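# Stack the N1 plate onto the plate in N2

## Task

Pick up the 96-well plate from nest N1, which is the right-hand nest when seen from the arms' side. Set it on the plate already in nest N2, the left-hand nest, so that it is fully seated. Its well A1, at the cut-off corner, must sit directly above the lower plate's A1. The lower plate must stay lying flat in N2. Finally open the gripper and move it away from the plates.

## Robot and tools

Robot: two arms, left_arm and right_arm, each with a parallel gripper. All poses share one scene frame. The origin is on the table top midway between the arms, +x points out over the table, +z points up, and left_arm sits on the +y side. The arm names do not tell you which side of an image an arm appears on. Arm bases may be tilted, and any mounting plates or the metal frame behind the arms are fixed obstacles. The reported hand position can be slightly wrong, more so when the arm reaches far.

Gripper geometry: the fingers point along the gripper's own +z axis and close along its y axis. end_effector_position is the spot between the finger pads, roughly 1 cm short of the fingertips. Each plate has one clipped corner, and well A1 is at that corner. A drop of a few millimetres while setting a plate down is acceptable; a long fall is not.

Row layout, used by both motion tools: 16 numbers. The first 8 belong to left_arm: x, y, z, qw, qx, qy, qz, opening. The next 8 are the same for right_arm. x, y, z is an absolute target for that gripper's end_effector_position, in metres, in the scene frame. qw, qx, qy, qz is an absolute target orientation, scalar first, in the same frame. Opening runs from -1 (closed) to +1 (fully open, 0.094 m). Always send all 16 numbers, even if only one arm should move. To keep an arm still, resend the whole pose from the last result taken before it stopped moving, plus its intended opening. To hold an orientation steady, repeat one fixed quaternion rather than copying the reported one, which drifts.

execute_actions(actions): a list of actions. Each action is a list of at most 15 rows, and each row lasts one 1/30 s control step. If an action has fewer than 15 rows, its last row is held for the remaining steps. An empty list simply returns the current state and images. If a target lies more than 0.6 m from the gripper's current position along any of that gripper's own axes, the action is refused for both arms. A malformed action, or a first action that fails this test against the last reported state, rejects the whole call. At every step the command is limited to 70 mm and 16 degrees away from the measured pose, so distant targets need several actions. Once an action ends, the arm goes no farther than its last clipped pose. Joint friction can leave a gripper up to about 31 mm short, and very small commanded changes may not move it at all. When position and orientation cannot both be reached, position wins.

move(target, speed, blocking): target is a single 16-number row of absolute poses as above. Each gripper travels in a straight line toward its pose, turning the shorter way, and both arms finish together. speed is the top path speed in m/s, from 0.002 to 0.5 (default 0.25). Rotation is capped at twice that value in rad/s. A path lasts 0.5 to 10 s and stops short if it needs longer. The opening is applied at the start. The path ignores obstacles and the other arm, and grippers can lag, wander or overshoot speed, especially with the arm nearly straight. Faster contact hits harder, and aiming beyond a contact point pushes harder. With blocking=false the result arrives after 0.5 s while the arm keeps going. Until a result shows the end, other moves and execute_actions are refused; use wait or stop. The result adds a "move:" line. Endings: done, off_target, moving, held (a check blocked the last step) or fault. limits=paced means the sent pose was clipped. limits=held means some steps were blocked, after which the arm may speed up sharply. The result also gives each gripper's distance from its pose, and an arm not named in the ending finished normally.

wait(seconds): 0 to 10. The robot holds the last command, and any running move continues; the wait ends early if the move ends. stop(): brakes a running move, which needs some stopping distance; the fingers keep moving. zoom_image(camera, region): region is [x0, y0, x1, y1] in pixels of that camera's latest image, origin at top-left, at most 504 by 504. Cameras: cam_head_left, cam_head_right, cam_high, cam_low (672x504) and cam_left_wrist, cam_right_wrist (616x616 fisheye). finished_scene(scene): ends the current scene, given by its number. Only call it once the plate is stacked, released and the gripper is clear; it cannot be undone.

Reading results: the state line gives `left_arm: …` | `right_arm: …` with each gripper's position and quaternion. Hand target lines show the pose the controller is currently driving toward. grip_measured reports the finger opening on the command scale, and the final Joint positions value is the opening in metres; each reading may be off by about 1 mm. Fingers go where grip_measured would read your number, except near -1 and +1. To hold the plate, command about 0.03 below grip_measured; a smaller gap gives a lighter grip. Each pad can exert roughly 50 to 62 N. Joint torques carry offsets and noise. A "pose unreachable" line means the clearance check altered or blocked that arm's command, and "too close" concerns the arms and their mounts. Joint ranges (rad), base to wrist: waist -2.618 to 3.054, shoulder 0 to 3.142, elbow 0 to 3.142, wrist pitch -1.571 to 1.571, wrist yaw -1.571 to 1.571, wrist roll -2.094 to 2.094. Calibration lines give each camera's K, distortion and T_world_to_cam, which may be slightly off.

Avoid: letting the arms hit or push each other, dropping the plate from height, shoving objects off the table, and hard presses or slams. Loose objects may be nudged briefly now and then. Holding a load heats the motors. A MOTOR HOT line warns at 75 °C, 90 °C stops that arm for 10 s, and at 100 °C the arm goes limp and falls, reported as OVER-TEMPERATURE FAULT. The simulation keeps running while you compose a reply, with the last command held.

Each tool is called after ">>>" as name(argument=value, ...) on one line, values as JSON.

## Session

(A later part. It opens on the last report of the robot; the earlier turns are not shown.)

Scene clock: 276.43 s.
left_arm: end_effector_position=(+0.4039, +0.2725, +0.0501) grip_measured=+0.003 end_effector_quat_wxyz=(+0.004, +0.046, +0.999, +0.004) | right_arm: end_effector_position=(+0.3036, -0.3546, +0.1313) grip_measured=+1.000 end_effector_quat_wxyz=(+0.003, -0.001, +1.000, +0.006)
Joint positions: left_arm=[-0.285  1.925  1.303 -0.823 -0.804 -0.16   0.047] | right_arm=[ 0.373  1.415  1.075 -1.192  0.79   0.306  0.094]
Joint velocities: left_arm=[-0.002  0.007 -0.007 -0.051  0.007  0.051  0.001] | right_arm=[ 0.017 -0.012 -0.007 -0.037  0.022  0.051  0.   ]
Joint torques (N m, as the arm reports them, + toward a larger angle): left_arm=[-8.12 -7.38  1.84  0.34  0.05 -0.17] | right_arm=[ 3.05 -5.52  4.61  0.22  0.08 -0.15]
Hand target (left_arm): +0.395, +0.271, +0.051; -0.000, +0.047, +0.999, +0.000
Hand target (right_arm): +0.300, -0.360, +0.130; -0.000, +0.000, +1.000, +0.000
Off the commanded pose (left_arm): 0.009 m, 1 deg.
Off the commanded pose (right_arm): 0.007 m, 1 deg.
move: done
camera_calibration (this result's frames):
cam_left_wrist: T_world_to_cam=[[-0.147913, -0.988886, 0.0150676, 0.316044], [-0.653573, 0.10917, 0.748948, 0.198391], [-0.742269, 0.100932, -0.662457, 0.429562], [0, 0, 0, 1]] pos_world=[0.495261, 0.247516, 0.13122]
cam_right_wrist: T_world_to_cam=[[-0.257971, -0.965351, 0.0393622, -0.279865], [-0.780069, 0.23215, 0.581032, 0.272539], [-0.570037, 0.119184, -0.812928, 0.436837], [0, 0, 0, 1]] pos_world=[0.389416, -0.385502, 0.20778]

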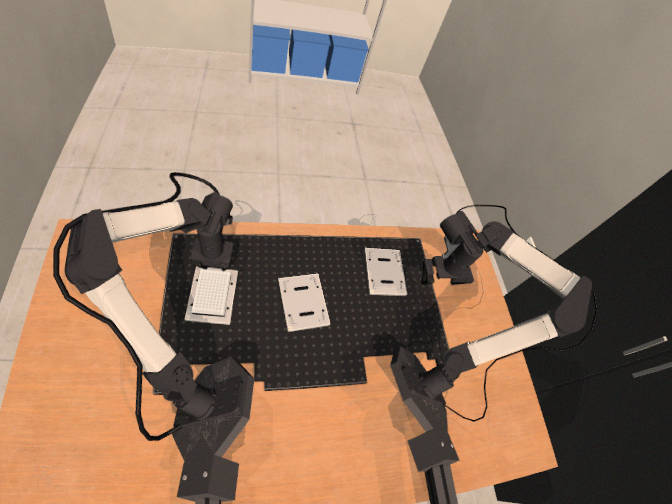

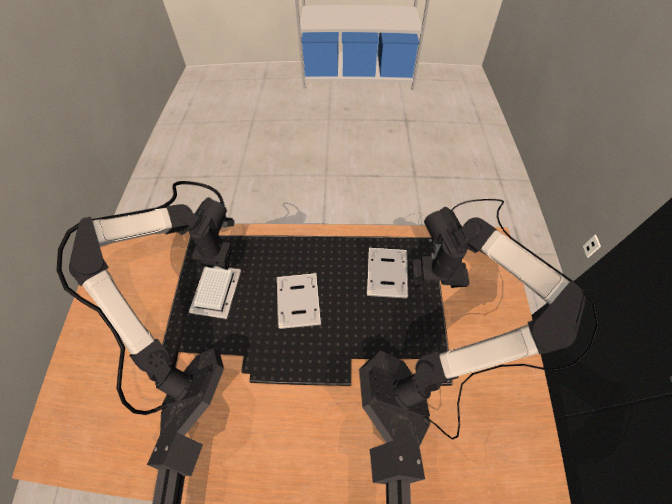

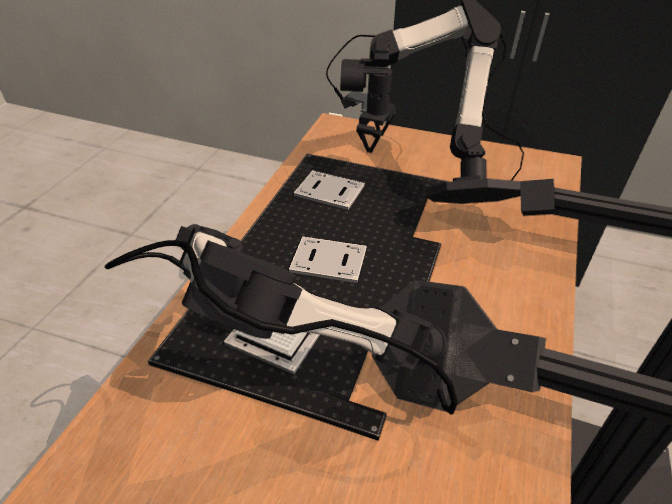

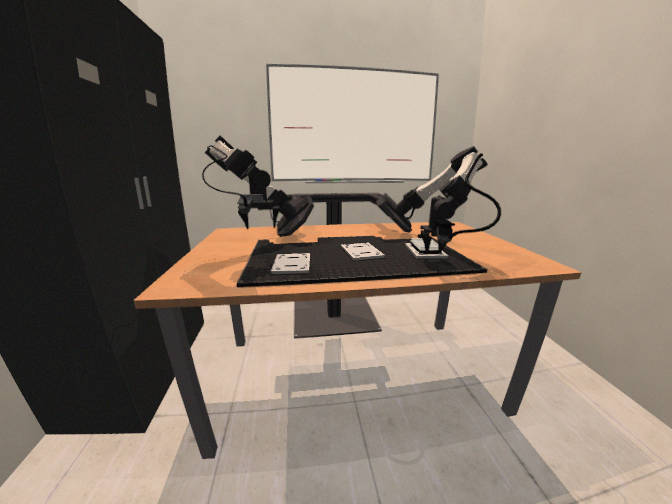

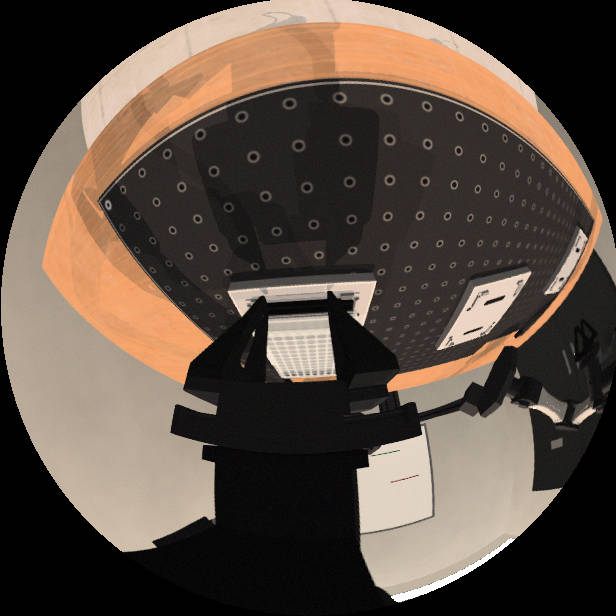

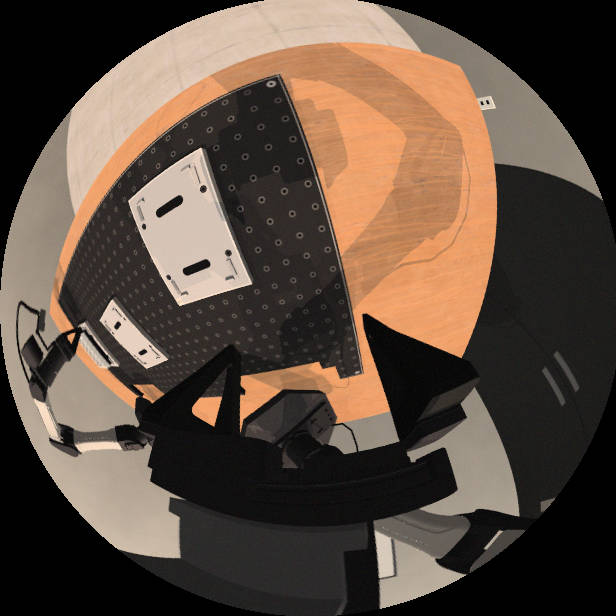

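>>> move(target=[0.44,0.268,0.053,0,0.047,0.9989,0,0,0.3,-0.36,0.13,0,0,1,0,1], speed=0.04)

>>> move(target=[0.44,0.2,0.18,0,0.047,0.9989,0,1,0.3,-0.36,0.13,0,0,1,0,1], speed=0.12)

>>> zoom_image(camera="cam_high", region=[205,285,335,385])

>>> zoom_image(camera="cam_low", region=[395,225,455,265])

Scene clock: 283.60 s.
left_arm: end_effector_position=(+0.4403, +0.2703, +0.0572) grip_measured=+0.003 end_effector_quat_wxyz=(+0.011, +0.039, +0.999, +0.003) | right_arm: end_effector_position=(+0.3036, -0.3546, +0.1313) grip_measured=+1.000 end_effector_quat_wxyz=(+0.003, -0.001, +1.000, +0.006)
Joint positions: left_arm=[-0.285  2.019  1.494 -0.903 -0.804 -0.16   0.047] | right_arm=[ 0.373  1.415  1.075 -1.192  0.79   0.306  0.094]
Joint velocities: left_arm=[-0.012  0.002  0.002 -0.022  0.037  0.037 -0.001] | right_arm=[ 0.002 -0.007 -0.002 -0.022  0.022 -0.022  0.   ]
Joint torques (N m, as the arm reports them, + toward a larger angle): left_arm=[-7.94 -5.41  6.15  0.23  0.04 -0.01] | right_arm=[ 3.06 -5.52  4.62  0.22  0.07 -0.15]
Hand target (left_arm): +0.440, +0.268, +0.054; +0.000, +0.047, +0.999, -0.000
Hand target (right_arm): +0.300, -0.360, +0.130; -0.000, +0.000, +1.000, +0.000
Off the commanded pose (left_arm): 0.005 m, 2 deg.
Off the commanded pose (right_arm): 0.007 m, 1 deg.
move: done
camera_calibration (this result's frames):
cam_left_wrist: T_world_to_cam=[[-0.135193, -0.990674, 0.0169494, 0.3139], [-0.664132, 0.103299, 0.740444, 0.223777], [-0.73529, 0.0888462, -0.671904, 0.462226], [0, 0, 0, 1]] pos_world=[0.530925, 0.246789, 0.139557]
cam_right_wrist: T_world_to_cam=[[-0.257971, -0.965351, 0.0393622, -0.279865], [-0.780069, 0.23215, 0.581032, 0.272539], [-0.570037, 0.119184, -0.812928, 0.436837], [0, 0, 0, 1]] pos_world=[0.389416, -0.385502, 0.20778]

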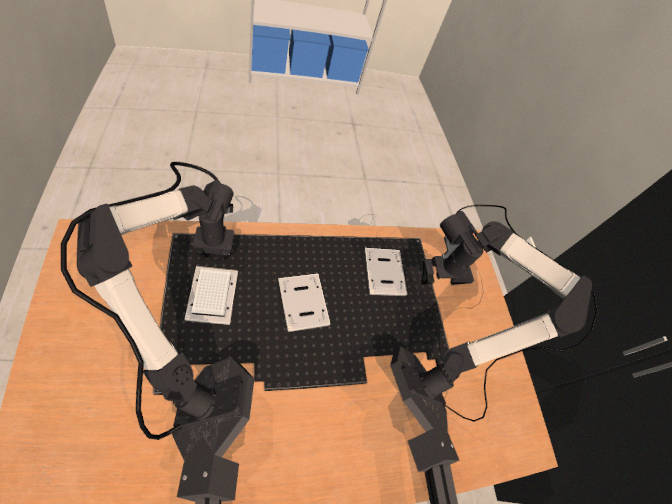

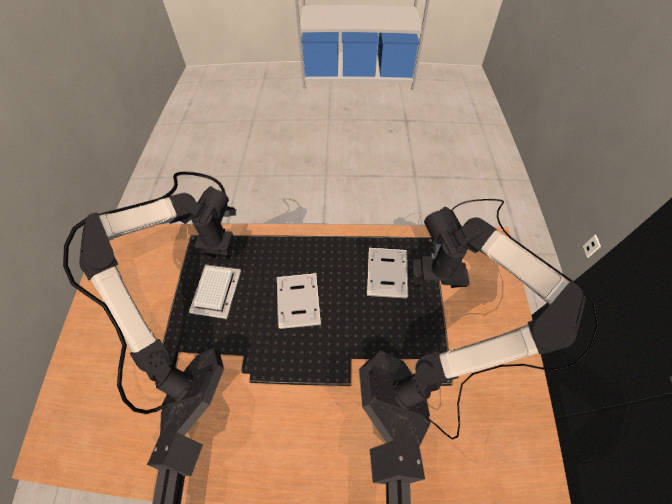

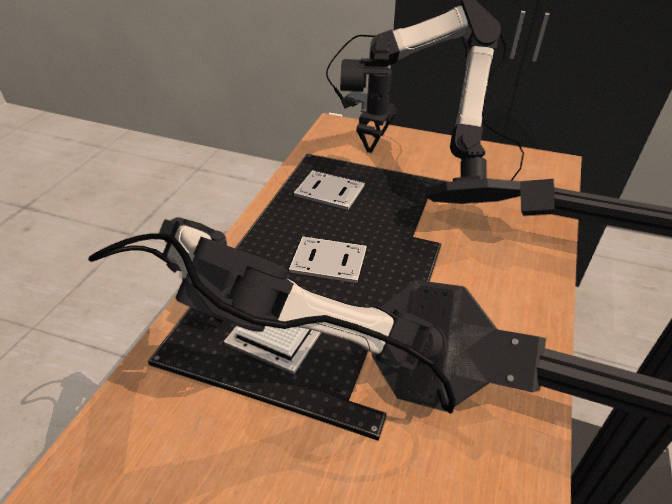

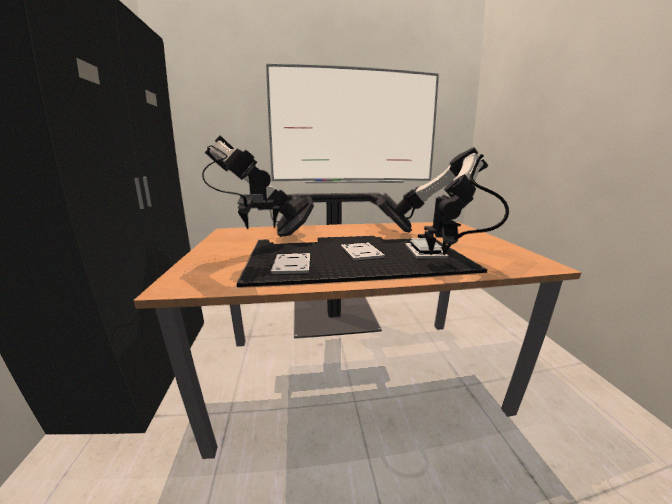

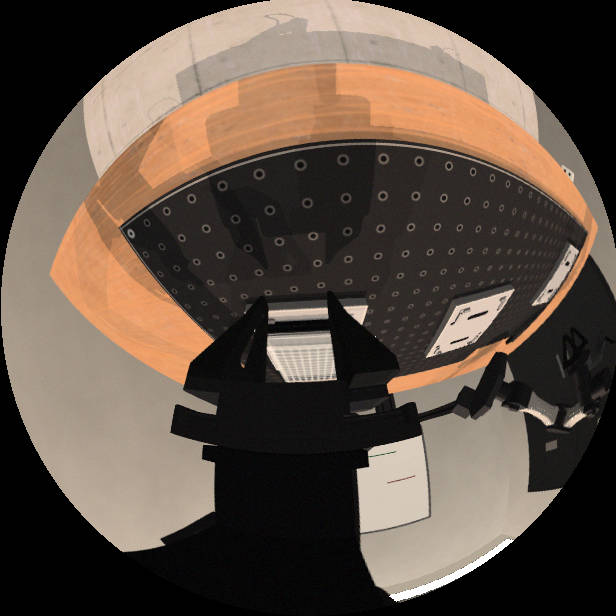

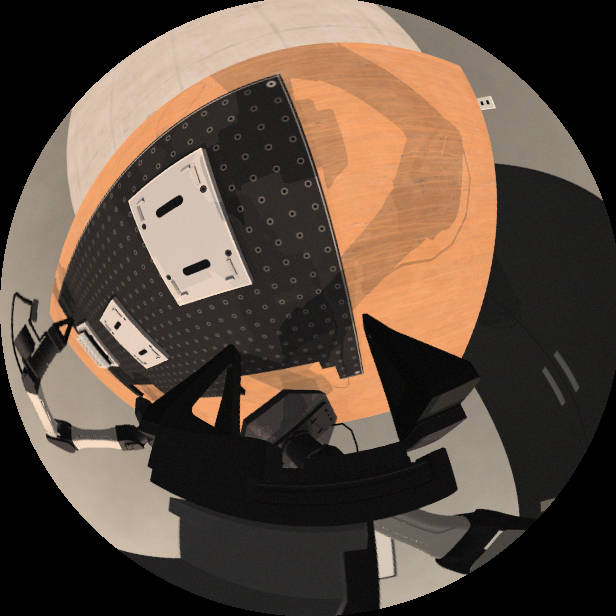

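Scene clock: 285.40 s.
left_arm: end_effector_position=(+0.4392, +0.2020, +0.1819) grip_measured=+1.000 end_effector_quat_wxyz=(+0.011, +0.048, +0.999, -0.005) | right_arm: end_effector_position=(+0.3036, -0.3546, +0.1313) grip_measured=+1.000 end_effector_quat_wxyz=(+0.003, -0.001, +1.000, +0.006)
Joint positions: left_arm=[-0.609  2.226  1.989 -1.515 -0.782 -0.6    0.094] | right_arm=[ 0.373  1.415  1.075 -1.192  0.79   0.306  0.094]
Joint velocities: left_arm=[ 0.002 -0.007 -0.002 -0.007  0.051 -0.037  0.   ] | right_arm=[ 0.007  0.007  0.002 -0.007 -0.081 -0.007  0.   ]
Joint torques (N m, as the arm reports them, + toward a larger angle): left_arm=[-9.25 -5.14  6.55  0.21  0.03 -0.15] | right_arm=[ 3.07 -5.54  4.62  0.22  0.08 -0.15]
Hand target (left_arm): +0.438, +0.199, +0.180; +0.002, +0.047, +0.999, -0.005
Hand target (right_arm): +0.300, -0.360, +0.130; -0.000, +0.000, +1.000, +0.000
Off the commanded pose (left_arm): 0.003 m, 1 deg.
Off the commanded pose (right_arm): 0.007 m, 1 deg.
move: done
camera_calibration (this result's frames):
cam_left_wrist: T_world_to_cam=[[-0.15152, -0.987915, 0.0326461, 0.247802], [-0.661547, 0.125893, 0.73926, 0.132282], [-0.734436, 0.090416, -0.672628, 0.550689], [0, 0, 0, 1]] pos_world=[0.529504, 0.178363, 0.264528]
cam_right_wrist: T_world_to_cam=[[-0.257971, -0.965351, 0.0393622, -0.279865], [-0.780069, 0.23215, 0.581032, 0.272539], [-0.570037, 0.119184, -0.812928, 0.436837], [0, 0, 0, 1]] pos_world=[0.389416, -0.385502, 0.20778]

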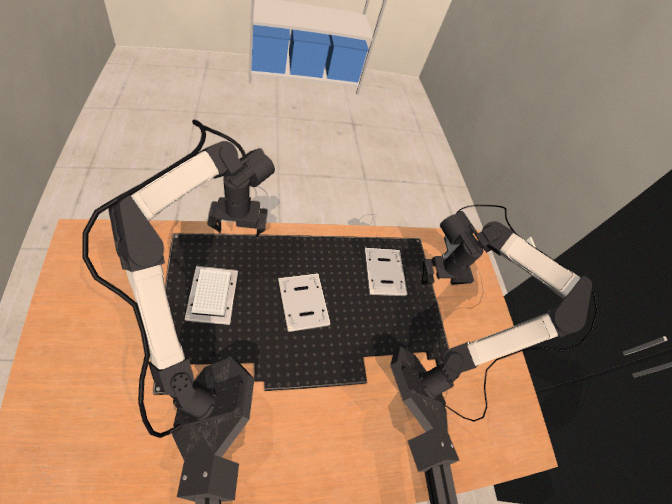

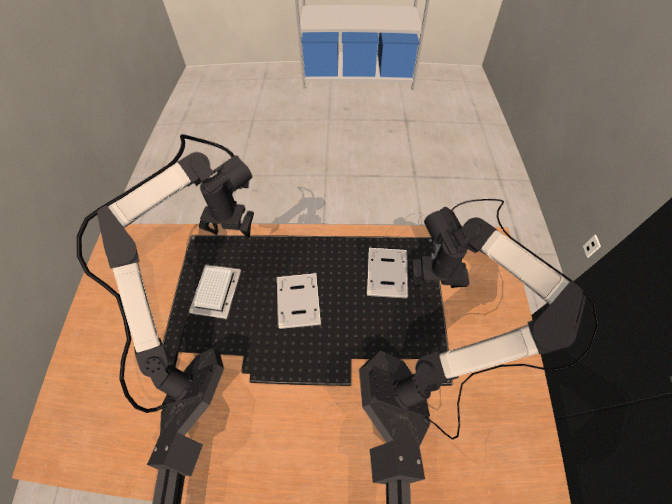

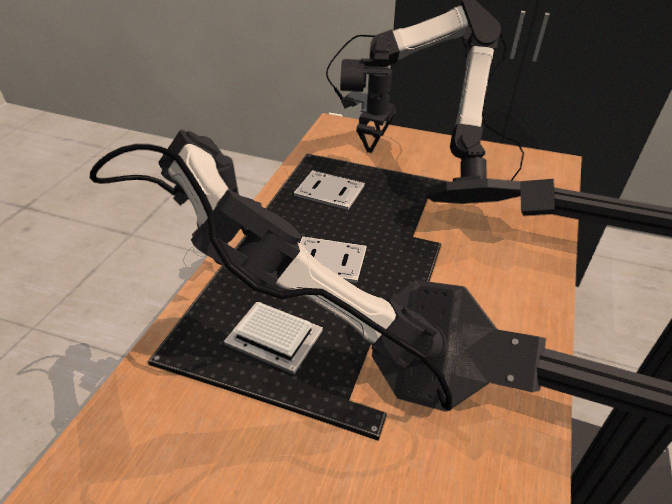

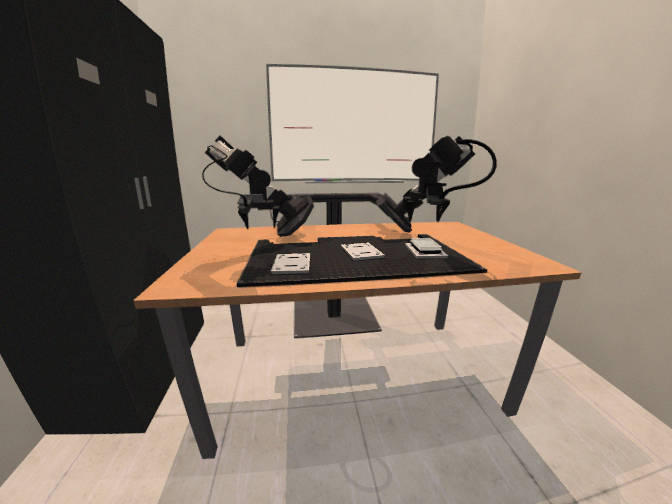

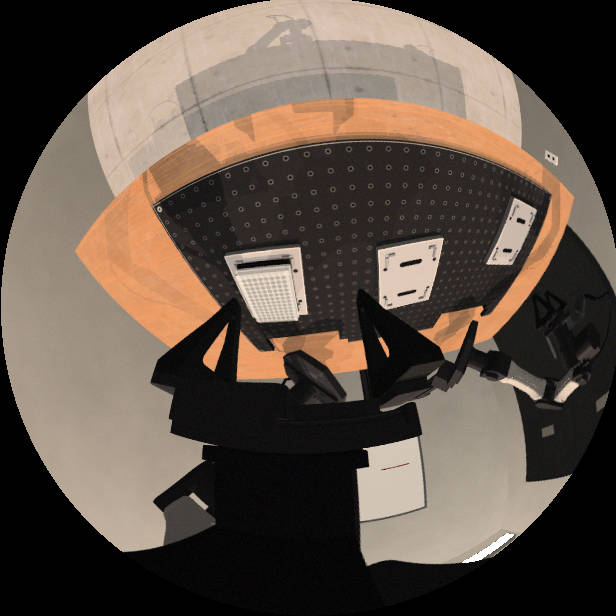

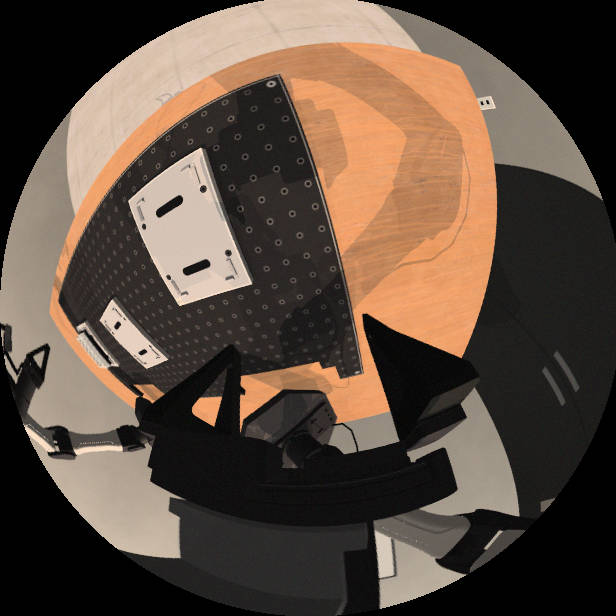

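Region (205, 285, 335, 385) of cam_high's 672x504 image, scaled by 3.877, with more detail than that image has; it fills the top 388 rows of this view, and the rest is white.

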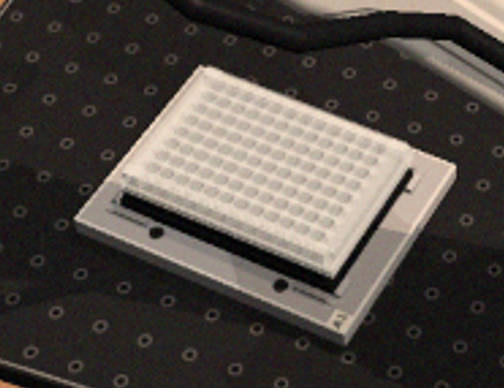

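Region (395, 225, 455, 265) of cam_low's 672x504 image, scaled by 8.400, with more detail than that image has.

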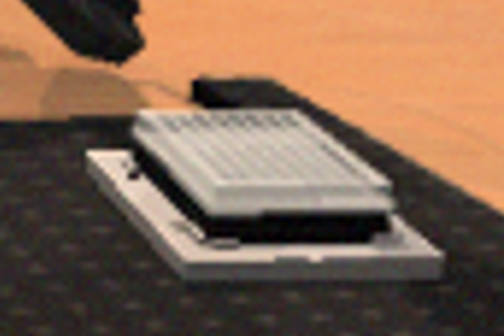

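>>> execute_actions(actions=[])

Scene clock: 290.93 s.
left_arm: end_effector_position=(+0.4388, +0.2023, +0.1819) grip_measured=+1.000 end_effector_quat_wxyz=(+0.010, +0.048, +0.999, -0.005) | right_arm: end_effector_position=(+0.3036, -0.3546, +0.1313) grip_measured=+1.000 end_effector_quat_wxyz=(+0.003, -0.001, +1.000, +0.006)
Joint positions: left_arm=[-0.609  2.226  1.989 -1.517 -0.782 -0.602  0.094] | right_arm=[ 0.373  1.415  1.075 -1.192  0.79   0.306  0.094]
Joint velocities: left_arm=[-0.002 -0.002  0.007  0.022 -0.037  0.022  0.   ] | right_arm=[-0.007 -0.027  0.017  0.066 -0.051 -0.051  0.   ]
Joint torques (N m, as the arm reports them, + toward a larger angle): left_arm=[-9.29 -5.12  6.45  0.19  0.01 -0.15] | right_arm=[ 3.07 -5.52  4.62  0.22  0.07 -0.15]
Hand target (left_arm): +0.438, +0.199, +0.180; +0.002, +0.047, +0.999, -0.005
Hand target (right_arm): +0.300, -0.360, +0.130; -0.000, +0.000, +1.000, +0.000
Off the commanded pose (left_arm): 0.003 m, 1 deg.
Off the commanded pose (right_arm): 0.007 m, 1 deg.
camera_calibration (this result's frames):
cam_left_wrist: T_world_to_cam=[[-0.15156, -0.987926, 0.03213, 0.248092], [-0.660434, 0.125396, 0.740339, 0.13142], [-0.735429, 0.0909858, -0.671465, 0.550486], [0, 0, 0, 1]] pos_world=[0.529239, 0.178531, 0.264366]
cam_right_wrist: T_world_to_cam=[[-0.257971, -0.965351, 0.0393622, -0.279865], [-0.780069, 0.23215, 0.581032, 0.272539], [-0.570037, 0.119184, -0.812928, 0.436837], [0, 0, 0, 1]] pos_world=[0.389416, -0.385502, 0.20778]

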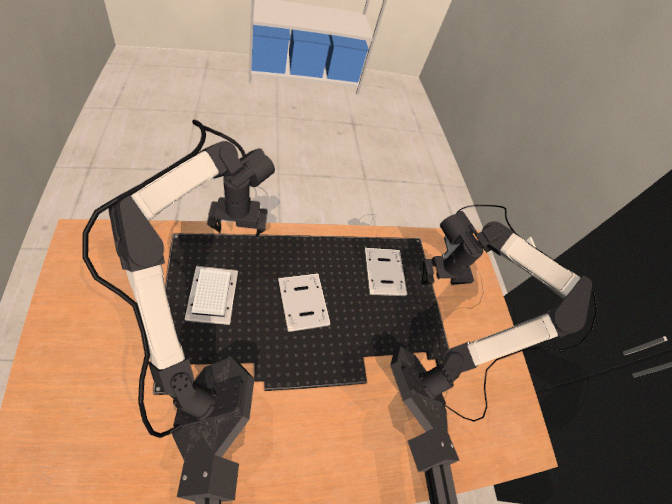

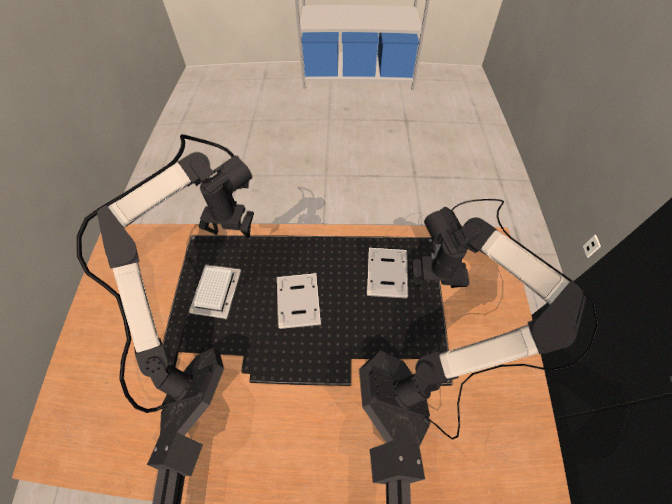

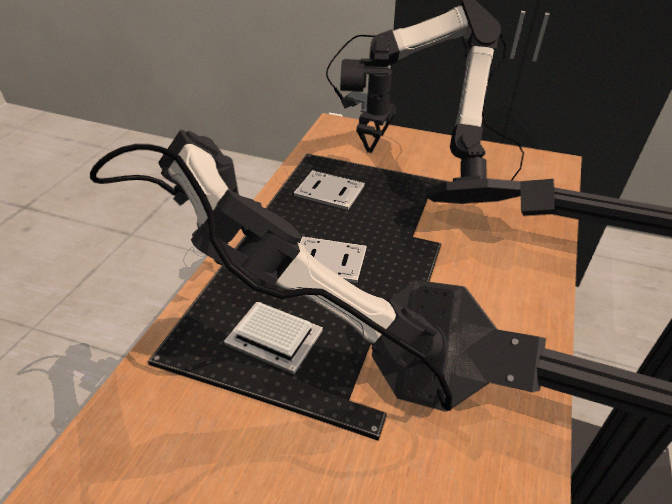

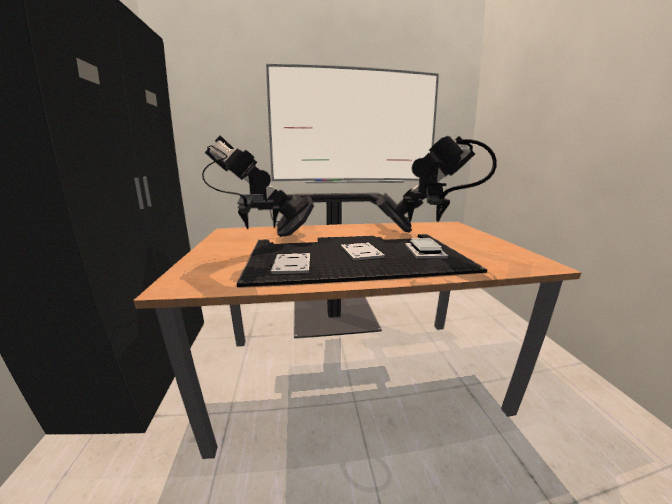

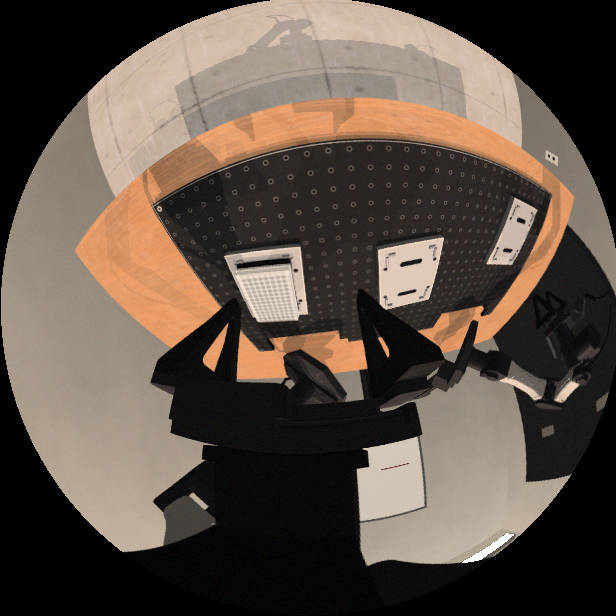

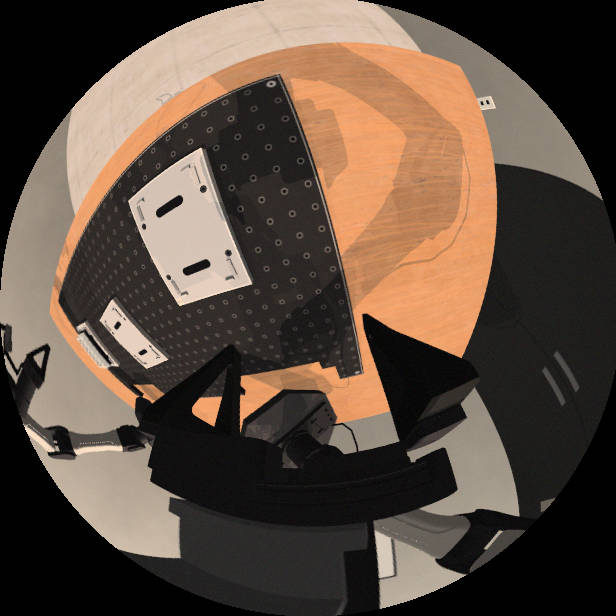

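>>> finished_scene(scene=2)

The scene is finished: the task was done.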